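# Remove the box lid and set it top-up on table

## Task

Lift the lid off the box and put it down flat on the table, top side up, resting entirely on the table and clear of the box, then release it. The box must still stand upright. The lid must never be loose in the air more than a few centimetres above the table, although small hops while it sits on the box are acceptable. The result only counts if it holds without the robot supporting anything at the end.

## Robot and tools

Robot: two arms facing each other across a table, named left_arm and right_arm. The names are labels and do not mean image sides. Each has a six-joint arm and a parallel two-finger gripper. Bases in the scene frame: left_arm at (-0.092, +0.465, +0.115) m, quat_wxyz (+0.809, 0, 0, -0.588); right_arm at (-0.082, -0.525, +0.084) m, quat_wxyz (+0.505, 0, 0, +0.863). Joint ranges (rad), base to hand: waist -3.054..3.054, shoulder 0..3.142, elbow 0..2.356, wrist pitch -1.571..1.571, wrist yaw -1.571..1.571, wrist roll -3.142..3.142. Load limits (N m): waist 16.6, shoulder 20.6, elbow 20.5, wrist pitch 5.42, wrist yaw 5.4, wrist roll 5.07; a carried object adds to the load.

Frame: one shared scene frame. Origin at the table centre, +z up, table surface at z = +0.020 m, left_arm's base on the +y side. Gripper axes: fingers extend along its +x, close along its y. end_effector_position is the point between the pads, roughly 3 to 4 cm short of the fingertips. Reported hand positions can be somewhat wrong, especially when reaching far.

Row format (used by every moving call): one flat list of 16 numbers covering both arms, even if only one should move: left_arm x, y, z (metres), qw, qx, qy, qz (unit quaternion, w first), opening; then the same eight for right_arm. Position and quaternion are absolute targets in the scene frame, not offsets. Opening runs -1..1: +1 is fully open (0.088 m), empty fingers touch at about -0.80, going lower adds nothing. Closing from fully open takes at least about 0.5 s. A target more than 0.6 m from an arm's last reported position along any of its gripper axes causes the whole call to be refused and nothing is sent. To hold an arm still, resend exactly its last reported position and quaternion plus the desired opening; to keep an orientation, reuse the same target quaternion rather than the drifted reported one.

Tools:
- execute_actions(actions, pictures): actions is a list with zero or one item. Empty list: just report the state. {"rows": [...], "steps": n}: 1 to 15 rows, each a 16-number row, applied one per control step (1/30 s); steps at most 15, default 15; the final row repeats if rows run out. {"steps": n} alone: a wait of up to 300 steps counted from the previous result, so thinking time eats into it. pictures true/false chooses whether images come back (default yes).
- move(target, speed): target is one 16-number row as above. Each hand travels a straight line to its pose; both arms finish together, lasting 0.5 to 10 s (cut off at 10 s). speed is m/s, 0.002 to 0.5, default 0.25; rotation rate is capped at twice that in rad/s. Hands turn the short way. Paths ignore obstacles and the other arm; hands lag, wander and may overshoot the speed near full extension. The opening is sent at the start. The move finishes when both arms and fingers settle, or 5 s after the path ends.
- wait(seconds): 0 to 10 s, sends nothing new; the arm keeps heading toward its last clipped pose.
- zoom_image(camera, region): camera is cam_high, cam_left_wrist or cam_right_wrist; region [x0, y0, x1, y1] in pixels of that camera's 896x504 image, origin top-left, no larger than 504 by 504.
- read_manual(section): only the licence texts; no motion.
- finished_scene(scene): pass the current scene's number to close and grade it; irreversible. Replying with no tool call ends everything.

Control details: each step the commanded pose is limited to within 70 mm and 16 degrees of the measured pose, then solved by damped inverse kinematics with position prioritized over orientation. Long moves may need several calls; after an action the arm advances at most 70 mm further. Friction can leave the hand short or tilted and can swallow tiny moves, so check pose and orientation after each move and correct tilt.

Results: a state line per arm with position, quaternion and linear/angular velocities; grip_measured (opening on the command scale; each arm's last Joint positions value is metres), which may be off by about 1 mm and reads up to about 3 mm (0.061) narrow when squeezing. To grip, command about 0.07 below grip_measured; smaller margins grip softer. Parts thinner than about 3 mm get proportionally less force. Pad force limit roughly 34 to 49 N. "pose unreachable" means the clearance check altered or blocked the named arm's command; HELD marks steps not sent. A "Hand target" line shows where the controller is steering. move adds a "move:" line with the ending (done, off_target, moving, held, fault), active limits (paced = pose clipped; held = some steps blocked, after which the arm may lunge fast) and each hand's distance to its pose. If only one arm is named, the other finished normally. MOTOR HOT appears from 50 °C; at 95 °C an OVER-TEMPERATURE FAULT halts that arm and may cut its power if it stays hot. A TORQUE FAULT freezes an arm for 10 s.

Cameras: cam_high (fixed, overhead) and two wrist cameras, all 896x504, with calibration supplied; small offsets are possible.

Cautions: approach contacts slowly, since speed and aiming past the contact raise impact force. Never let the arms collide or push against each other. Keep everything on the table, keep the box upright, do not drop the lid from height, avoid slips and hard shoves. Holding loads heats motors even while idle. Loose objects may occasionally be nudged by outside disturbances.

Each tool is called after ">>>" by a JSON object that holds its "fn" and its "kwargs", one argument or row to a line.

## Session

>>> {"fn": "execute_actions", "kwargs": {
  "actions": []
}}

>>> {"fn": "zoom_image", "kwargs": {
  "camera": "cam_high",
  "region": [250, 100, 650, 400]
}}

Scene clock: 0.00 s of 4100.00 s.
left_arm: end_effector_position=(-0.2821, +0.3766, +0.2739) grip_measured=+1.000 end_effector_quat_wxyz=(+0.457, +0.111, +0.566, -0.677) end_effector_velocity=(+0.003, -0.003, -0.001) end_effector_angular_velocity=(-0.011, -0.006, +0.022) | right_arm: end_effector_position=(-0.3055, -0.2613, +0.3779) grip_measured=+0.998 end_effector_quat_wxyz=(+0.447, +0.408, +0.793, -0.063) end_effector_velocity=(+0.003, -0.001, +0.000) end_effector_angular_velocity=(-0.004, -0.002, +0.003)
Joint positions: left_arm=[-1.747  0.664  0.596 -0.754 -0.425 -1.523  0.088] | right_arm=[ 0.298  1.412  1.567 -1.057  0.246  3.019  0.088]
Joint velocities: left_arm=[ 0.002 -0.002 -0.002 -0.007 -0.022 -0.007  0.   ] | right_arm=[-0.007 -0.007 -0.002 -0.007 -0.007 -0.007 -0.   ]
Motor temperatures (°C, as the motors report them): left_arm=[25 24 27 25 26 24] | right_arm=[26 23 25 24 25 26]
Heat: left arm: hottest elbow 27 °C (+0.0 °C/min); right arm: hottest waist 26 °C (+0.0 °C/min).
Hand target (left_arm): -0.282, +0.377, +0.274; -0.457, -0.111, -0.566, +0.677
Hand target (right_arm): -0.306, -0.261, +0.378; +0.447, +0.408, +0.793, -0.063

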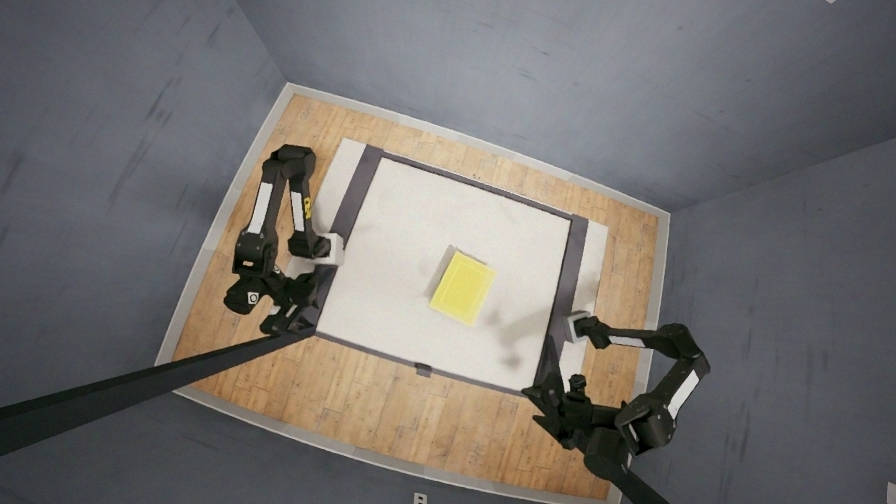

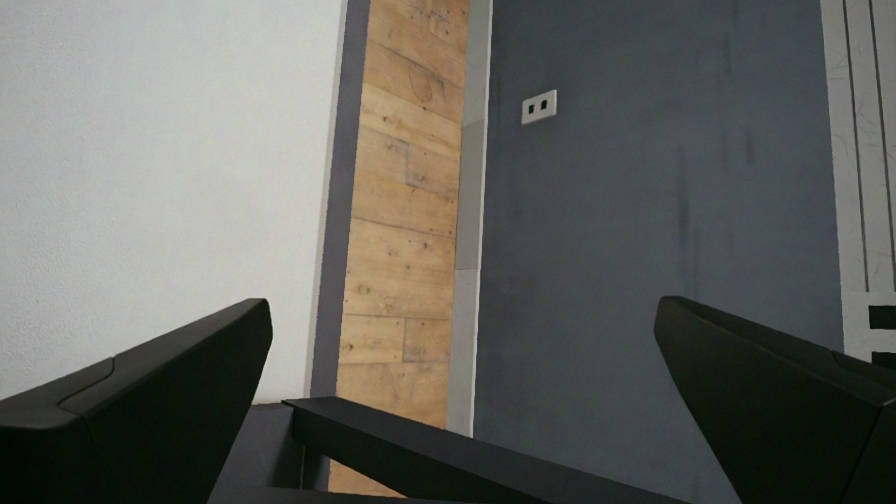

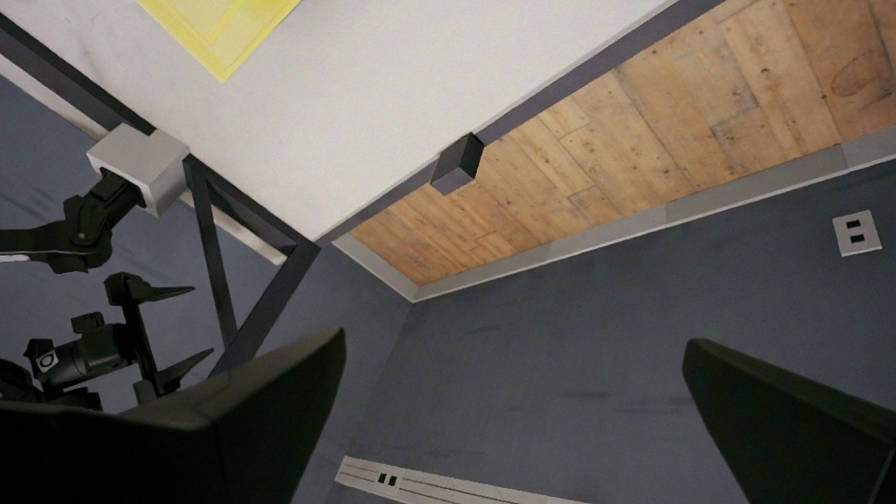

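Region (250, 100, 650, 400) of cam_high's 896x504 image, scaled by 1.260, with more detail than that image has; it fills the top 378 rows of this view, and the rest is white.

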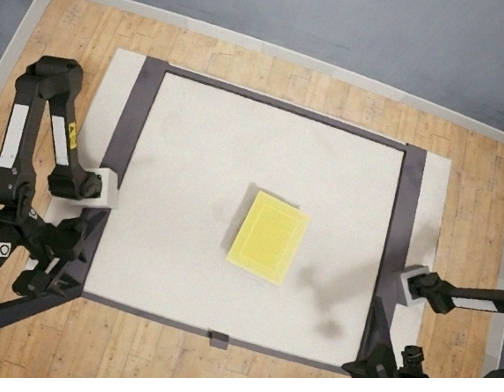

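>>> {"fn": "move", "kwargs": {
  "target": [-0.1,0.2,0.17,0.696,0.123,0.123,-0.696,1,-0.1,-0.25,0.17,0.696,-0.123,0.123,0.696,1]
}}

Scene clock: 7.10 s of 4100.00 s.
left_arm: end_effector_position=(-0.1011, +0.1972, +0.1758) grip_measured=+1.000 end_effector_quat_wxyz=(+0.694, +0.138, +0.143, -0.692) end_effector_velocity=(+0.002, -0.002, -0.001) end_effector_angular_velocity=(-0.007, -0.009, +0.006) | right_arm: end_effector_position=(-0.0993, -0.2515, +0.1737) grip_measured=+0.999 end_effector_quat_wxyz=(+0.697, -0.118, +0.123, +0.697) end_effector_velocity=(+0.002, -0.001, -0.005) end_effector_angular_velocity=(-0.003, -0.027, +0.016)
Joint positions: left_arm=[-0.382  1.144  0.004  0.738 -0.065 -0.035  0.088] | right_arm=[-0.383  0.99   0.055  0.591  0.119  0.05   0.088]
Joint velocities: left_arm=[ 0.002  0.042 -0.002  0.051 -0.007  0.007  0.   ] | right_arm=[-0.017  0.022 -0.017  0.037 -0.022 -0.037 -0.   ]
Motor temperatures (°C, as the motors report them): left_arm=[25 24 28 25 26 24] | right_arm=[26 23 25 25 25 26]
Heat: left arm: hottest elbow 28 °C (+8.5 °C/min); right arm: hottest waist 26 °C (+0.0 °C/min).
Hand target (left_arm): -0.100, +0.200, +0.171; +0.693, +0.145, +0.146, -0.691
Hand target (right_arm): -0.099, -0.253, +0.171; +0.695, -0.121, +0.123, +0.698
Off the commanded pose (left_arm): 0.007 m, 3 deg.
Off the commanded pose (right_arm): 0.004 m, 1 deg.
joint sent to its limit (left arm) — the command would take joint 3 (elbow) past its lower limit, so that joint was sent only as far as its limit.
move: off_target (left_arm)
camera_calibration (this result's frames):
cam_left_wrist: T_world_to_cam=[[-0.999548, 0.00569736, 0.0295041, -0.103854], [-0.0172713, 0.694544, -0.719243, 0.0155685], [-0.0245897, -0.719427, -0.694132, 0.335066], [0, 0, 0, 1]] pos_world=[-0.0952987, 0.230834, 0.246842]
cam_right_wrist: T_world_to_cam=[[0.999373, 0.0316354, -0.0159221, 0.121334], [0.00611331, -0.596911, -0.802284, 0.0239389], [-0.0348847, 0.801683, -0.59673, 0.381762], [0, 0, 0, 1]] pos_world=[-0.108086, -0.295602, 0.248947]

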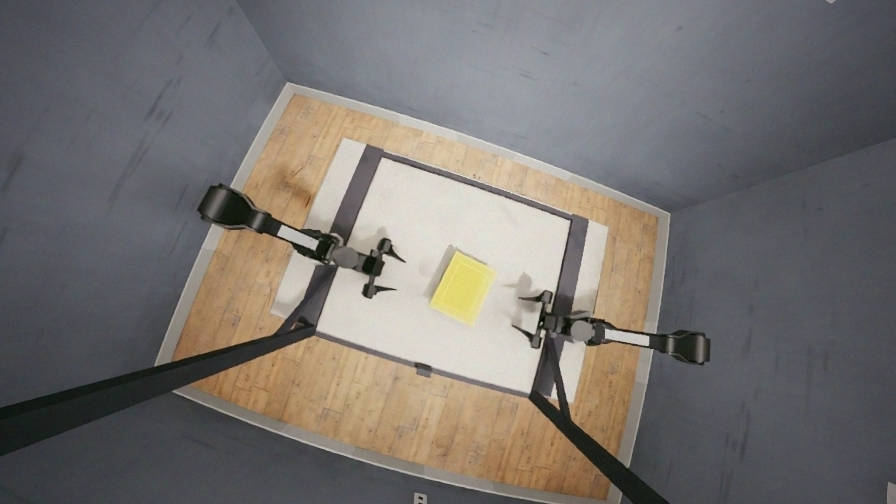

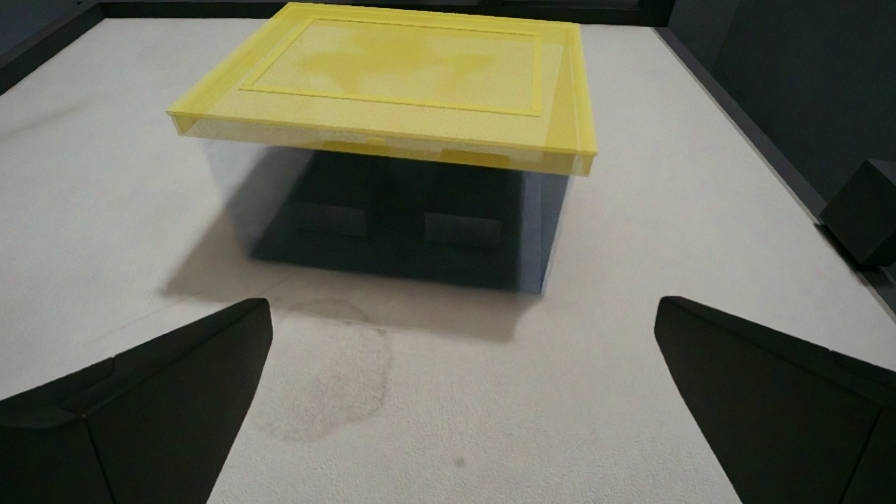

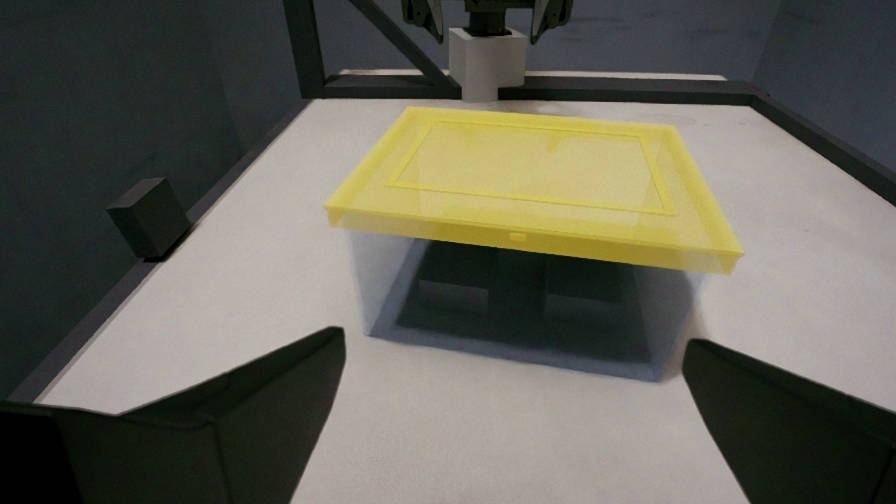

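>>> {"fn": "move", "kwargs": {
  "target": [-0.054,0.092,0.115,0.628,0.166,0.139,-0.748,1,-0.093,-0.187,0.115,0.748,-0.139,0.166,0.628,1],
  "speed": 0.1
}}

>>> {"fn": "move", "kwargs": {
  "target": [-0.06,0.055,0.115,0.628,0.166,0.139,-0.748,1,-0.087,-0.15,0.115,0.748,-0.139,0.166,0.628,1],
  "speed": 0.02
}}

Scene clock: 13.70 s of 4100.00 s.
left_arm: end_effector_position=(-0.0569, +0.0934, +0.1174) grip_measured=+1.000 end_effector_quat_wxyz=(+0.628, +0.164, +0.139, -0.747) end_effector_velocity=(+0.003, -0.002, -0.003) end_effector_angular_velocity=(+0.009, +0.005, +0.012) | right_arm: end_effector_position=(-0.0919, -0.1901, +0.1145) grip_measured=+0.999 end_effector_quat_wxyz=(+0.746, -0.142, +0.167, +0.628) end_effector_velocity=(+0.002, +0.001, -0.003) end_effector_angular_velocity=(-0.010, +0.001, -0.012)
Joint positions: left_arm=[-0.069  2.004  0.407  1.129  0.376  0.181  0.088] | right_arm=[-0.348  1.732  0.246  1.022  0.302  0.144  0.088]
Joint velocities: left_arm=[ 0.002  0.012  0.012 -0.007 -0.007 -0.007  0.   ] | right_arm=[-0.002  0.012  0.007 -0.007  0.007  0.007 -0.   ]
Motor temperatures (°C, as the motors report them): left_arm=[25 24 28 26 26 24] | right_arm=[26 23 26 26 25 26]
Heat: left arm: hottest elbow 28 °C (+4.4 °C/min); right arm: hottest waist 26 °C (+0.0 °C/min).
Hand target (left_arm): -0.056, +0.092, +0.115; +0.628, +0.166, +0.140, -0.748
Hand target (right_arm): -0.092, -0.188, +0.115; +0.748, -0.139, +0.166, +0.628
Off the commanded pose (left_arm): 0.004 m, 0 deg.
Off the commanded pose (right_arm): 0.003 m, 0 deg.
After step 90, 1.80 s passed at rest.
move: done
camera_calibration (this result's frames):
cam_left_wrist: T_world_to_cam=[[-0.983188, 0.180821, 0.0254052, -0.0723164], [0.112431, 0.709124, -0.696062, 0.0497089], [-0.143878, -0.681504, -0.717532, 0.213435], [0, 0, 0, 1]] pos_world=[-0.0459809, 0.123283, 0.189584]
cam_right_wrist: T_world_to_cam=[[0.9903, -0.138649, -0.00911265, 0.0770438], [-0.100229, -0.667378, -0.737943, -0.0175377], [0.0962339, 0.731698, -0.674801, 0.305131], [0, 0, 0, 1]] pos_world=[-0.107418, -0.224286, 0.193663]

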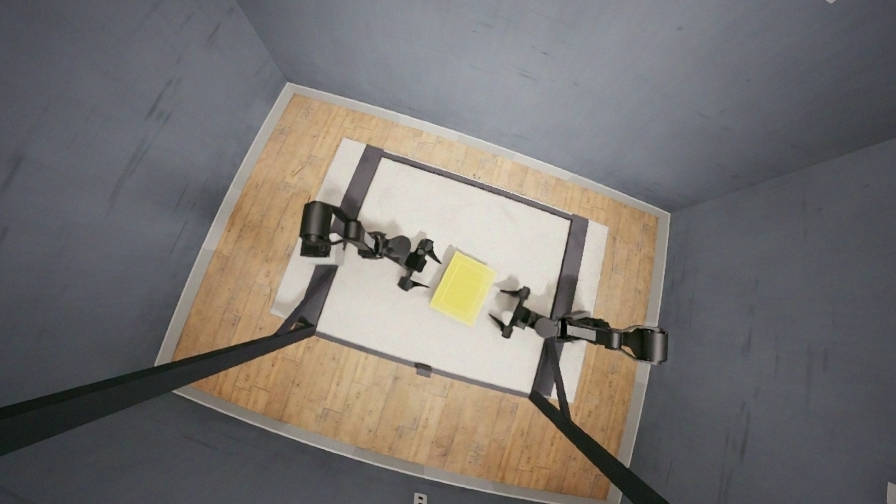

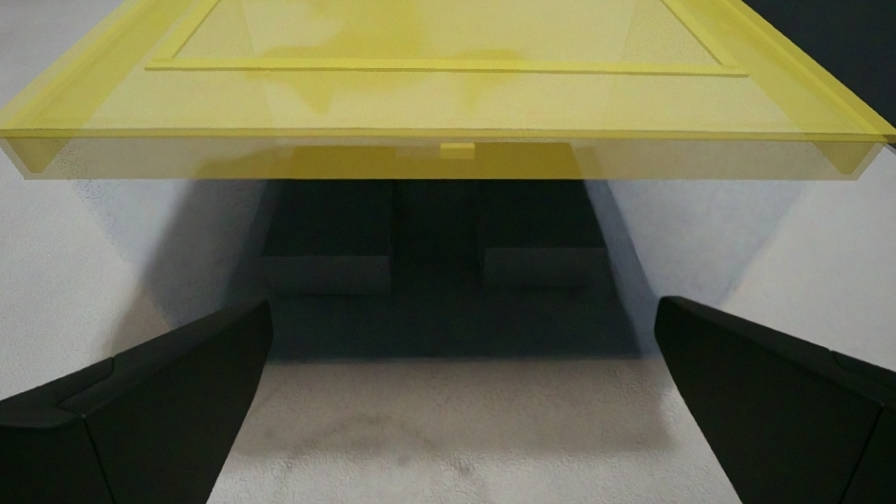

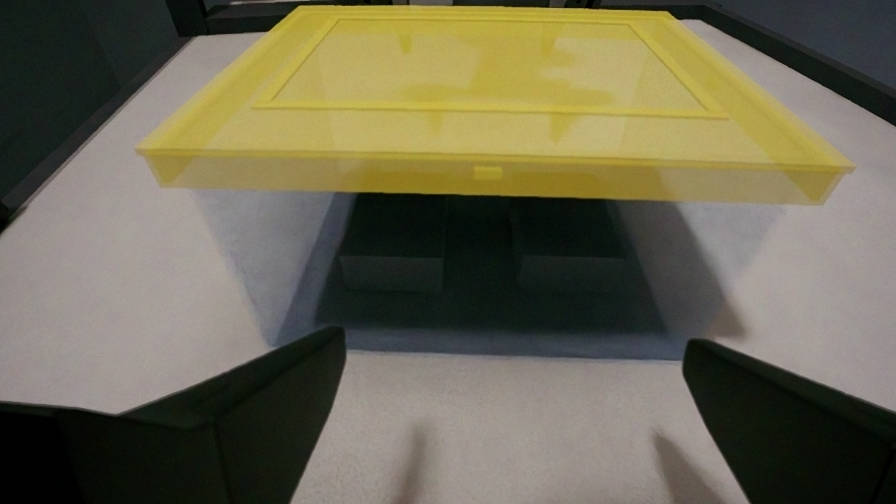

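Scene clock: 15.97 s of 4100.00 s.
left_arm: end_effector_position=(-0.0583, +0.0600, +0.1173) grip_measured=+1.000 end_effector_quat_wxyz=(+0.630, +0.167, +0.136, -0.747) end_effector_velocity=(-0.000, +0.002, -0.004) end_effector_angular_velocity=(+0.021, -0.005, +0.001) | right_arm: end_effector_position=(-0.0871, -0.1522, +0.1155) grip_measured=+0.999 end_effector_quat_wxyz=(+0.749, -0.137, +0.166, +0.627) end_effector_velocity=(+0.002, +0.001, -0.002) end_effector_angular_velocity=(-0.006, +0.009, -0.004)
Joint positions: left_arm=[-0.106  2.053  0.538  1.053  0.339  0.172  0.088] | right_arm=[-0.391  1.827  0.39   0.986  0.268  0.131  0.088]
Joint velocities: left_arm=[-0.002 -0.002 -0.002 -0.022 -0.007  0.007  0.   ] | right_arm=[-0.007  0.007  0.007 -0.007 -0.007  0.007  0.   ]
Motor temperatures (°C, as the motors report them): left_arm=[25 24 28 26 26 24] | right_arm=[26 24 26 26 25 26]
Heat: left arm: hottest elbow 28 °C (+3.8 °C/min); right arm: hottest waist 26 °C (+0.0 °C/min).
Hand target (left_arm): -0.060, +0.055, +0.115; +0.628, +0.166, +0.139, -0.748
Hand target (right_arm): -0.087, -0.150, +0.115; +0.748, -0.139, +0.166, +0.628
Off the commanded pose (left_arm): 0.006 m, 0 deg.
Off the commanded pose (right_arm): 0.002 m, 0 deg.
move: done
camera_calibration (this result's frames):
cam_left_wrist: T_world_to_cam=[[-0.983502, 0.180225, 0.0155984, -0.066539], [0.118725, 0.708132, -0.696027, 0.0738559], [-0.136487, -0.682692, -0.717846, 0.190877], [0, 0, 0, 1]] pos_world=[-0.0481575, 0.0900025, 0.189464]
cam_right_wrist: T_world_to_cam=[[0.989303, -0.14508, -0.0151801, 0.0771953], [-0.108198, -0.660017, -0.743418, 0.010077], [0.0978359, 0.737108, -0.668655, 0.277827], [0, 0, 0, 1]] pos_world=[-0.102461, -0.186938, 0.194434]

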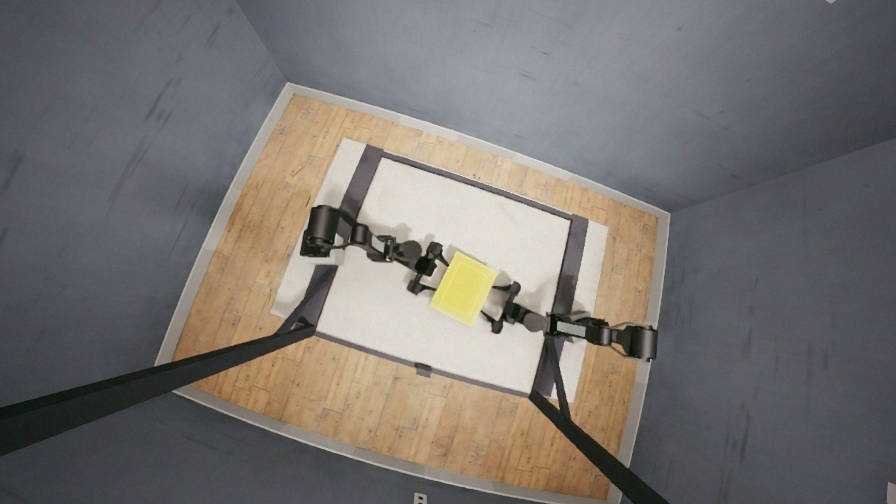

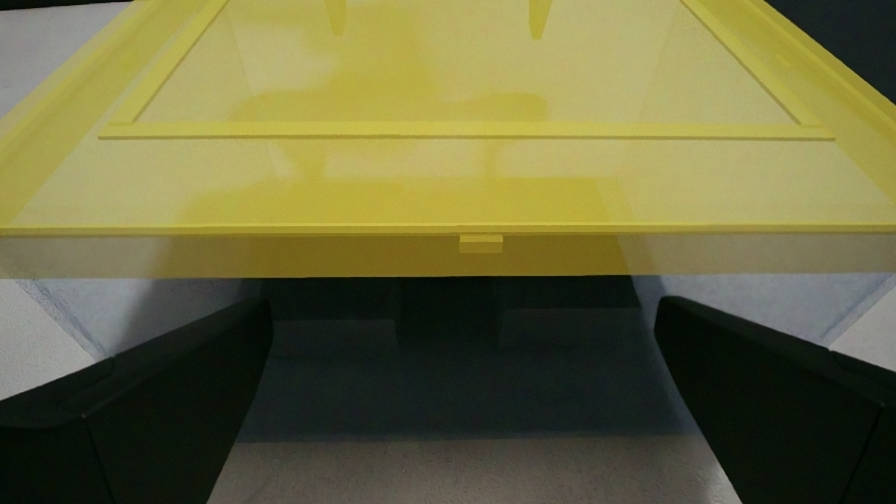

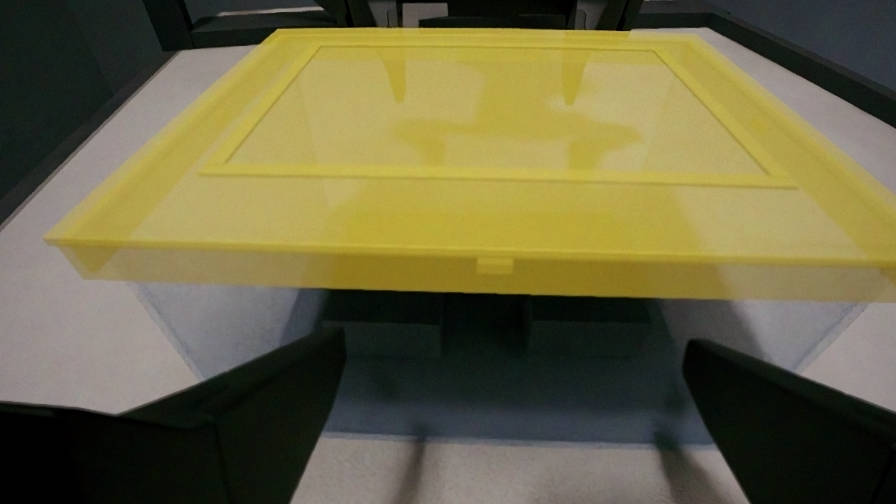

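>>> {"fn": "move", "kwargs": {
  "target": [-0.06,0.055,0.117,0.628,0.166,0.139,-0.748,1,-0.084,-0.132,0.117,0.748,-0.139,0.166,0.628,1],
  "speed": 0.01
}}

>>> {"fn": "move", "kwargs": {
  "target": [-0.06,0.053,0.145,0.628,0.166,0.139,-0.748,1,-0.084,-0.132,0.145,0.748,-0.139,0.166,0.628,1],
  "speed": 0.01
}}

Scene clock: 18.90 s of 4100.00 s.
left_arm: end_effector_position=(-0.0584, +0.0602, +0.1163) grip_measured=+1.000 end_effector_quat_wxyz=(+0.629, +0.168, +0.138, -0.746) end_effector_velocity=(-0.001, +0.004, -0.005) end_effector_angular_velocity=(+0.028, +0.009, +0.007) | right_arm: end_effector_position=(-0.0863, -0.1438, +0.1162) grip_measured=+0.999 end_effector_quat_wxyz=(+0.747, -0.140, +0.169, +0.628) end_effector_velocity=(+0.002, +0.000, +0.001) end_effector_angular_velocity=(+0.006, -0.002, +0.002)
Joint positions: left_arm=[-0.106  2.053  0.54   1.045  0.339  0.172  0.088] | right_arm=[-0.401  1.835  0.427  0.949  0.253  0.126  0.088]
Joint velocities: left_arm=[-0.002 -0.002 -0.007 -0.022 -0.007 -0.007  0.   ] | right_arm=[-0.007 -0.002 -0.002  0.007 -0.007 -0.007 -0.   ]
Motor temperatures (°C, as the motors report them): left_arm=[25 25 29 27 26 24] | right_arm=[26 24 26 26 25 26]
Heat: left arm: hottest elbow 29 °C (+6.3 °C/min); right arm: hottest waist 26 °C (+0.0 °C/min).
Hand target (left_arm): -0.060, +0.055, +0.117; +0.628, +0.166, +0.139, -0.748
Hand target (right_arm): -0.084, -0.133, +0.117; +0.748, -0.138, +0.166, +0.628
Off the commanded pose (left_arm): 0.006 m, 0 deg.
Off the commanded pose (right_arm): 0.012 m, 0 deg.
move: off_target (right_arm)
camera_calibration (this result's frames):
cam_left_wrist: T_world_to_cam=[[-0.983481, 0.180125, 0.0179099, -0.0668624], [0.117853, 0.712277, -0.691934, 0.072278], [-0.137391, -0.678393, -0.721739, 0.190461], [0, 0, 0, 1]] pos_world=[-0.0481084, 0.0897691, 0.188672]
cam_right_wrist: T_world_to_cam=[[0.989976, -0.140428, -0.0150965, 0.0783571], [-0.105822, -0.6667, -0.737775, 0.0148449], [0.0935396, 0.731977, -0.674878, 0.271651], [0, 0, 0, 1]] pos_world=[-0.101411, -0.177942, 0.195466]

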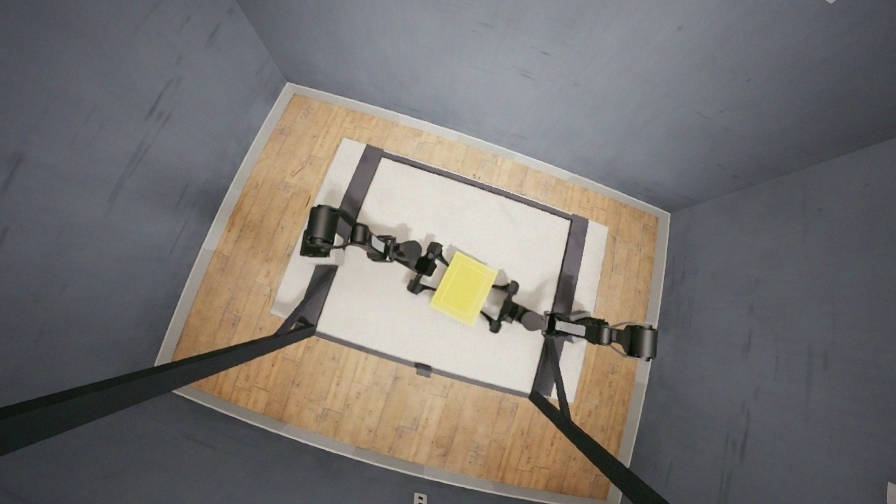

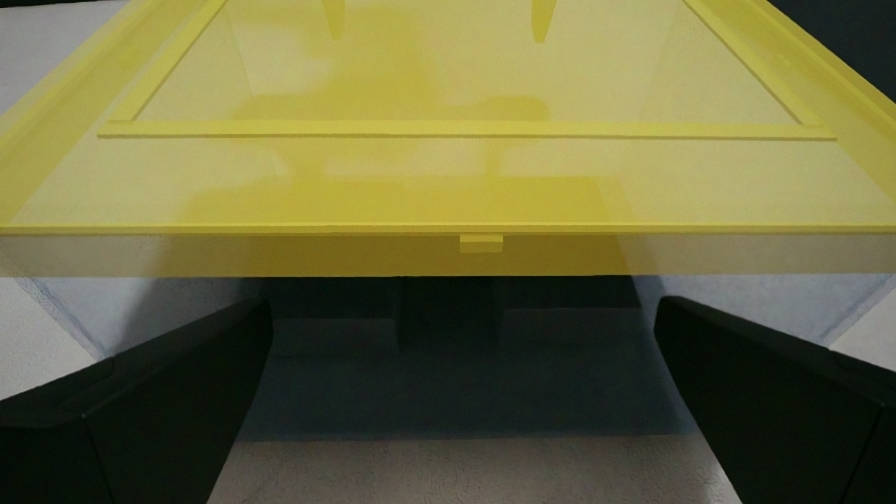

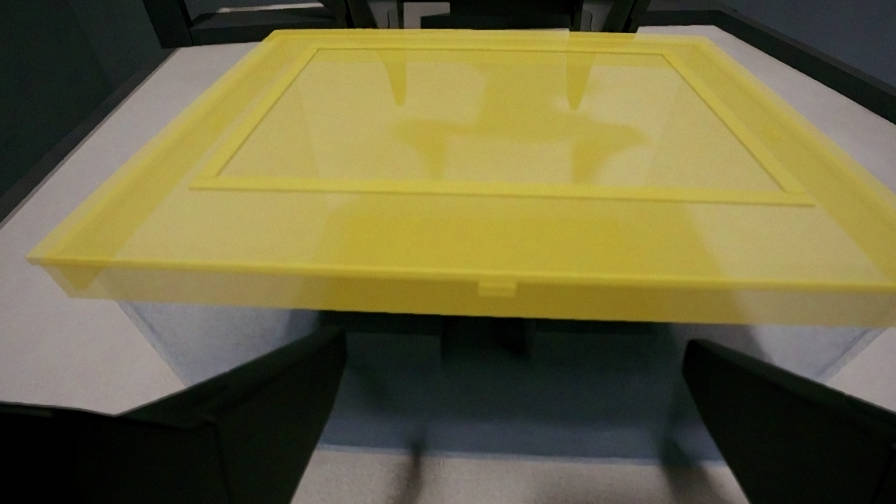

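Scene clock: 22.23 s of 4100.00 s.
left_arm: end_effector_position=(-0.0590, +0.0602, +0.1318) grip_measured=+1.000 end_effector_quat_wxyz=(+0.626, +0.177, +0.153, -0.744) end_effector_velocity=(-0.004, +0.001, -0.000) end_effector_angular_velocity=(+0.012, +0.012, -0.010) | right_arm: end_effector_position=(-0.0857, -0.1436, +0.1246) grip_measured=+0.999 end_effector_quat_wxyz=(+0.742, -0.163, +0.185, +0.624) end_effector_velocity=(-0.000, +0.001, +0.002) end_effector_angular_velocity=(+0.003, +0.010, +0.000)
Joint positions: left_arm=[-0.109  1.948  0.555  0.889  0.334  0.172  0.088] | right_arm=[-0.406  1.747  0.465  0.768  0.246  0.123  0.088]
Joint velocities: left_arm=[-0.007 -0.007  0.002 -0.022  0.007 -0.007  0.   ] | right_arm=[-0.002 -0.007  0.002 -0.007 -0.007  0.007 -0.   ]
Motor temperatures (°C, as the motors report them): left_arm=[25 26 29 27 26 24] | right_arm=[26 24 27 27 25 26]
Heat: left arm: hottest elbow 29 °C (+5.4 °C/min); right arm: hottest elbow 27 °C (+2.7 °C/min).
Hand target (left_arm): -0.060, +0.053, +0.145; +0.628, +0.166, +0.139, -0.748
Hand target (right_arm): -0.084, -0.133, +0.145; +0.748, -0.139, +0.166, +0.628
Off the commanded pose (left_arm): 0.015 m, 2 deg.
Off the commanded pose (right_arm): 0.023 m, 4 deg.
move: off_target (left_arm, right_arm)
camera_calibration (this result's frames):
cam_left_wrist: T_world_to_cam=[[-0.983621, 0.177857, 0.0292825, -0.0691329], [0.113305, 0.736431, -0.666957, 0.0780585], [-0.140187, -0.652715, -0.74452, 0.202821], [0, 0, 0, 1]] pos_world=[-0.0484121, 0.0871952, 0.20509]
cam_right_wrist: T_world_to_cam=[[0.990514, -0.137399, -0.00203882, 0.0767629], [-0.0996511, -0.708016, -0.69913, 0.0110268], [0.0946159, 0.692701, -0.714992, 0.27659], [0, 0, 0, 1]] pos_world=[-0.101106, -0.17324, 0.205625]

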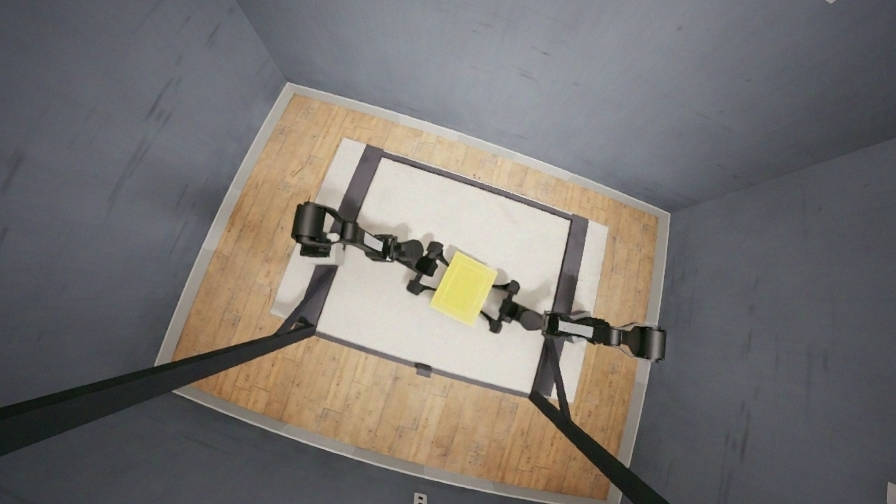

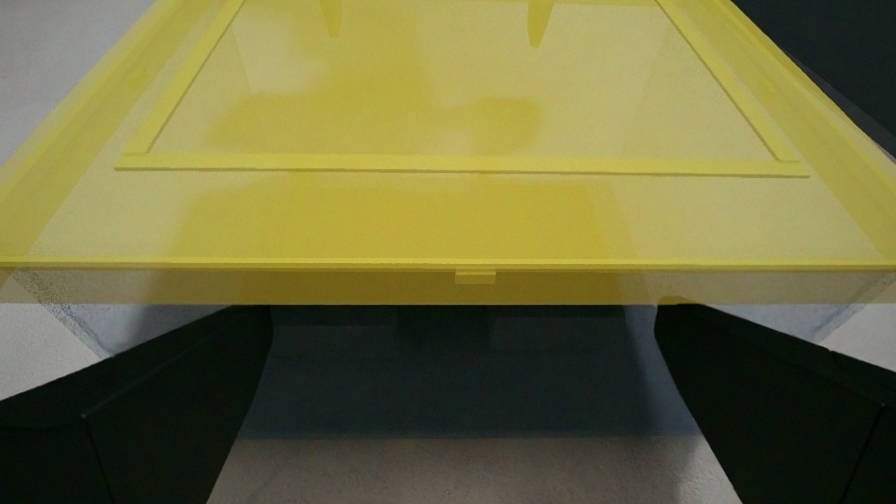

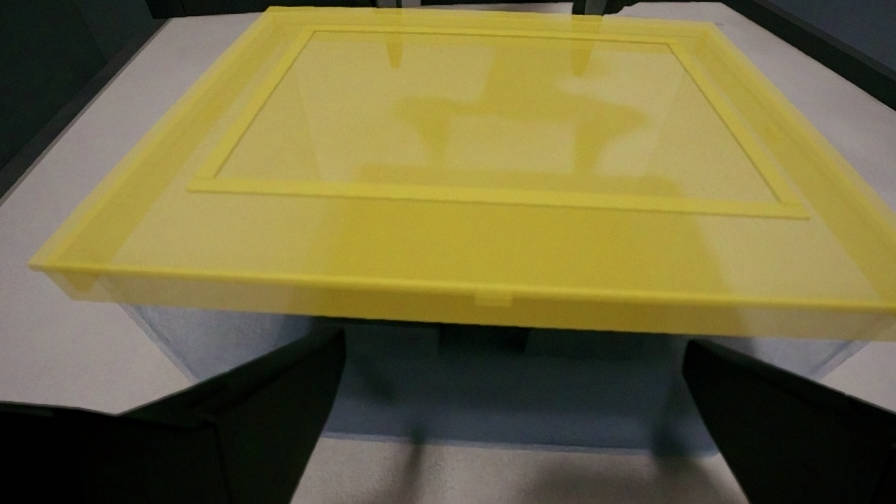

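Friction on the wall; ease the squeeze and continue.

>>> {"fn": "move", "kwargs": {
  "target": [-0.06,0.058,0.15,0.628,0.166,0.139,-0.748,1,-0.086,-0.141,0.15,0.748,-0.139,0.166,0.628,1],
  "speed": 0.01
}}

Scene clock: 26.83 s of 4100.00 s.
left_arm: end_effector_position=(-0.0592, +0.0597, +0.1422) grip_measured=+1.000 end_effector_quat_wxyz=(+0.627, +0.173, +0.147, -0.745) end_effector_velocity=(-0.000, +0.001, +0.001) end_effector_angular_velocity=(+0.004, +0.004, +0.007) | right_arm: end_effector_position=(-0.0853, -0.1448, +0.1385) grip_measured=+0.999 end_effector_quat_wxyz=(+0.745, -0.153, +0.176, +0.625) end_effector_velocity=(-0.002, -0.001, +0.001) end_effector_angular_velocity=(+0.005, +0.005, +0.020)
Joint positions: left_arm=[-0.109  1.91   0.554  0.869  0.336  0.17   0.088] | right_arm=[-0.403  1.692  0.459  0.746  0.253  0.123  0.088]
Joint velocities: left_arm=[-0.002 -0.007 -0.002 -0.007 -0.007 -0.007  0.   ] | right_arm=[-0.002 -0.007 -0.007  0.007 -0.022 -0.007  0.   ]
Motor temperatures (°C, as the motors report them): left_arm=[25 27 29 27 26 24] | right_arm=[26 25 27 27 25 26]
Heat: left arm: hottest elbow 29 °C (+4.5 °C/min); right arm: hottest elbow 27 °C (+2.2 °C/min).
Hand target (left_arm): -0.060, +0.058, +0.150; +0.628, +0.166, +0.139, -0.748
Hand target (right_arm): -0.086, -0.141, +0.150; +0.748, -0.139, +0.166, +0.628
Off the commanded pose (left_arm): 0.008 m, 1 deg.
Off the commanded pose (right_arm): 0.012 m, 2 deg.
move: off_target (right_arm)
camera_calibration (this result's frames):
cam_left_wrist: T_world_to_cam=[[-0.983431, 0.179384, 0.0261676, -0.0691155], [0.114336, 0.725774, -0.678365, 0.0876737], [-0.14068, -0.664133, -0.734259, 0.209409], [0, 0, 0, 1]] pos_world=[-0.0485349, 0.0878423, 0.215044]
cam_right_wrist: T_world_to_cam=[[0.989949, -0.141327, -0.00526086, 0.0761343], [-0.102074, -0.688256, -0.718251, 0.0252054], [0.0978877, 0.711568, -0.695765, 0.287684], [0, 0, 0, 1]] pos_world=[-0.100957, -0.176599, 0.218665]

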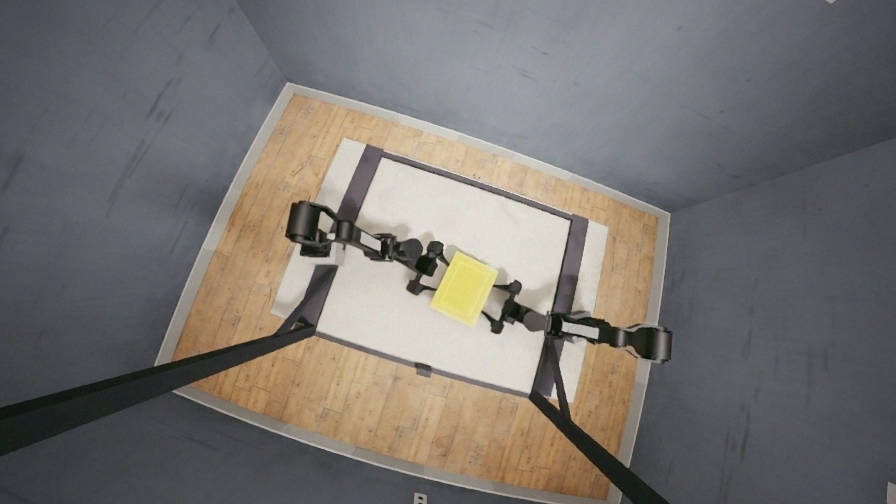

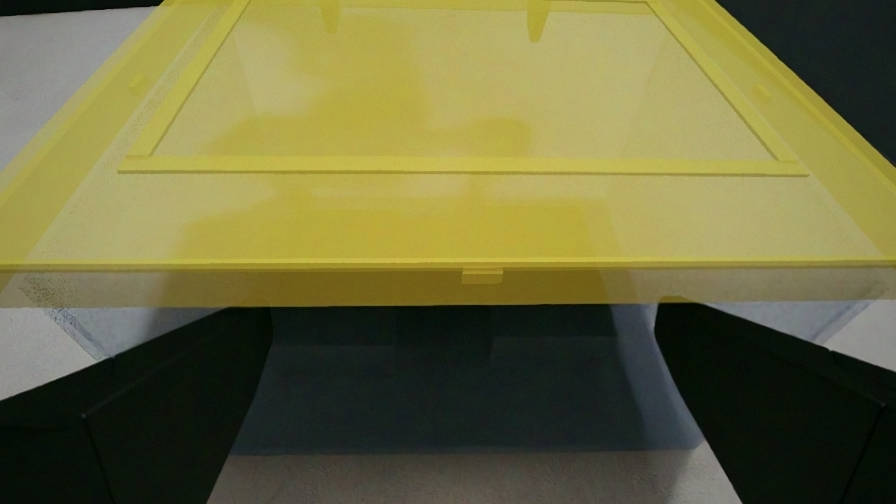

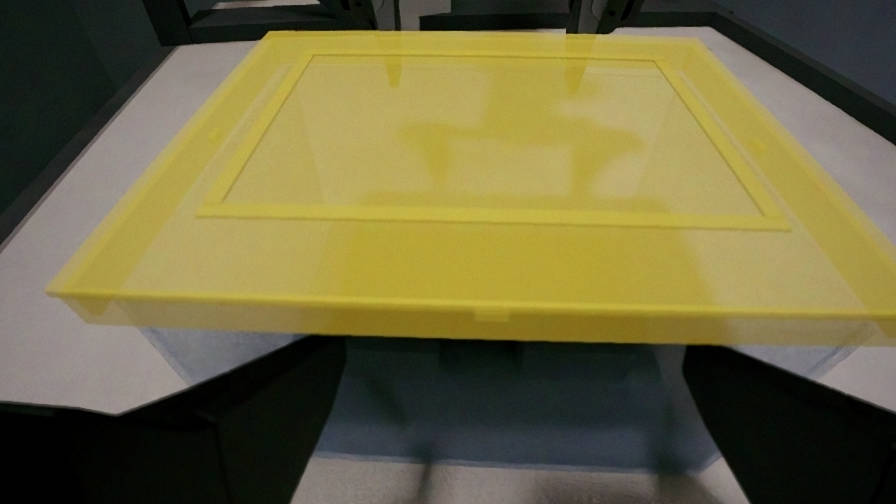

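>>> {"fn": "move", "kwargs": {
  "target": [-0.06,0.058,0.165,0.628,0.166,0.139,-0.748,1,-0.086,-0.141,0.165,0.748,-0.139,0.166,0.628,1],
  "speed": 0.008
}}

Scene clock: 31.17 s of 4100.00 s.
left_arm: end_effector_position=(-0.0596, +0.0618, +0.1573) grip_measured=+1.000 end_effector_quat_wxyz=(+0.627, +0.172, +0.147, -0.745) end_effector_velocity=(+0.002, +0.001, +0.000) end_effector_angular_velocity=(+0.006, -0.003, +0.020) | right_arm: end_effector_position=(-0.0855, -0.1449, +0.1560) grip_measured=+0.999 end_effector_quat_wxyz=(+0.746, -0.149, +0.173, +0.626) end_effector_velocity=(-0.002, +0.000, +0.001) end_effector_angular_velocity=(+0.007, +0.017, +0.014)
Joint positions: left_arm=[-0.109  1.835  0.554  0.796  0.336  0.17   0.088] | right_arm=[-0.403  1.615  0.475  0.664  0.253  0.123  0.088]
Joint velocities: left_arm=[-0.002 -0.007 -0.002 -0.007 -0.022 -0.007  0.   ] | right_arm=[-0.002 -0.002 -0.002  0.007 -0.022  0.007 -0.   ]
Motor temperatures (°C, as the motors report them): left_arm=[25 28 29 28 26 24] | right_arm=[26 26 27 28 25 26]
Heat: left arm: hottest elbow 29 °C (+3.9 °C/min); right arm: hottest wrist pitch 28 °C (+3.9 °C/min).
Hand target (left_arm): -0.060, +0.058, +0.165; +0.628, +0.166, +0.139, -0.748
Hand target (right_arm): -0.086, -0.141, +0.165; +0.748, -0.139, +0.166, +0.628
Off the commanded pose (left_arm): 0.009 m, 1 deg.
Off the commanded pose (right_arm): 0.010 m, 1 deg.
move: off_target (left_arm, right_arm)
camera_calibration (this result's frames):
cam_left_wrist: T_world_to_cam=[[-0.983439, 0.179423, 0.0255952, -0.0702062], [0.114546, 0.72476, -0.679413, 0.0967473], [-0.140453, -0.66523, -0.733309, 0.22175], [0, 0, 0, 1]] pos_world=[-0.0489802, 0.0899924, 0.230139]
cam_right_wrist: T_world_to_cam=[[0.989995, -0.140877, -0.00798963, 0.076838], [-0.102671, -0.680355, -0.725655, 0.0398838], [0.0967923, 0.719215, -0.688012, 0.299702], [0, 0, 0, 1]] pos_world=[-0.100983, -0.177591, 0.235755]

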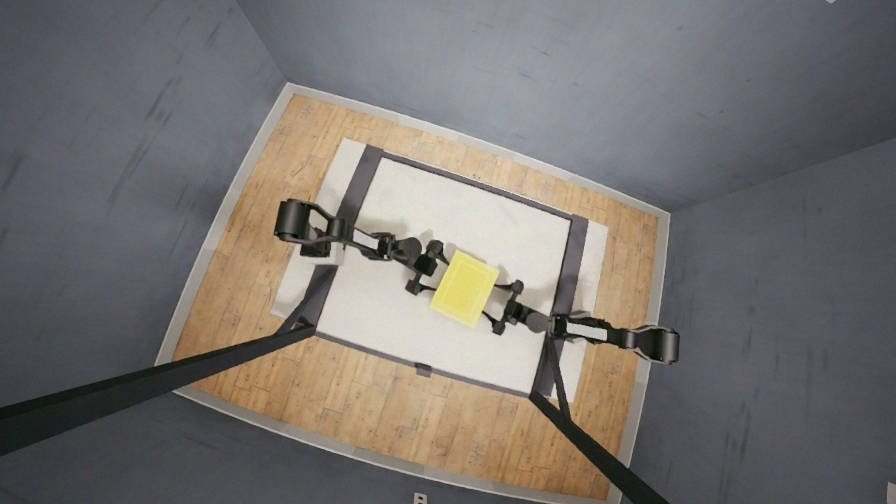

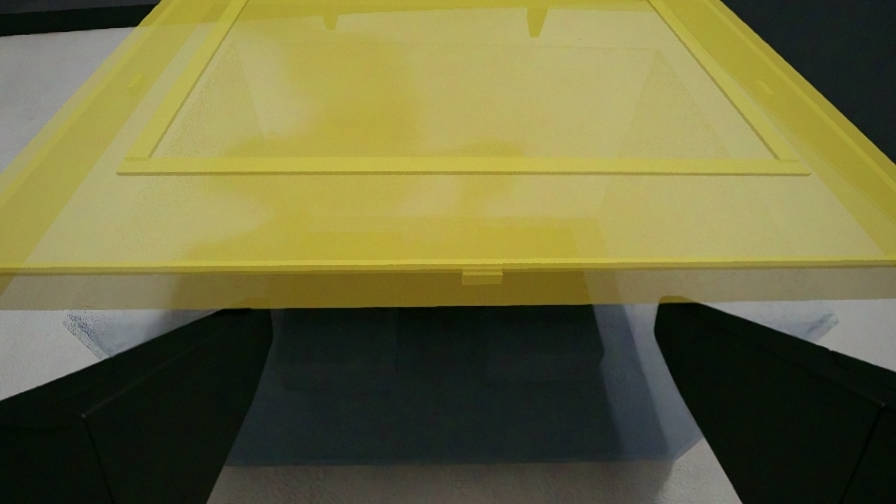

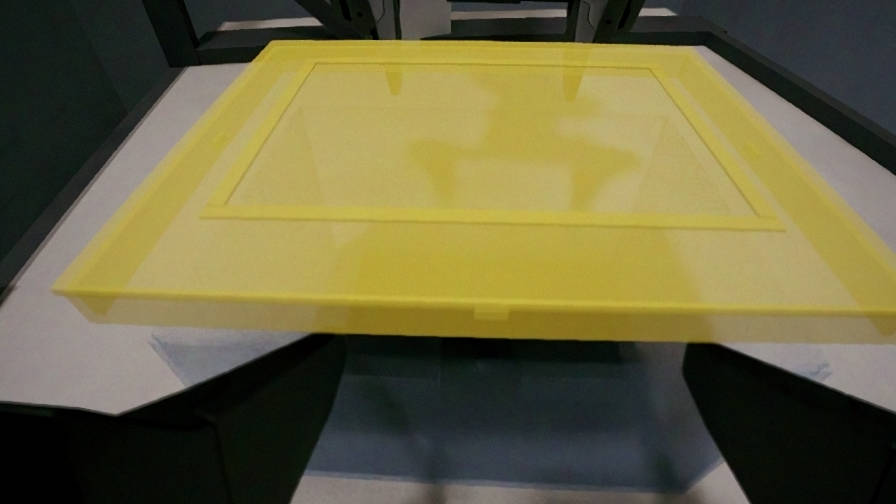

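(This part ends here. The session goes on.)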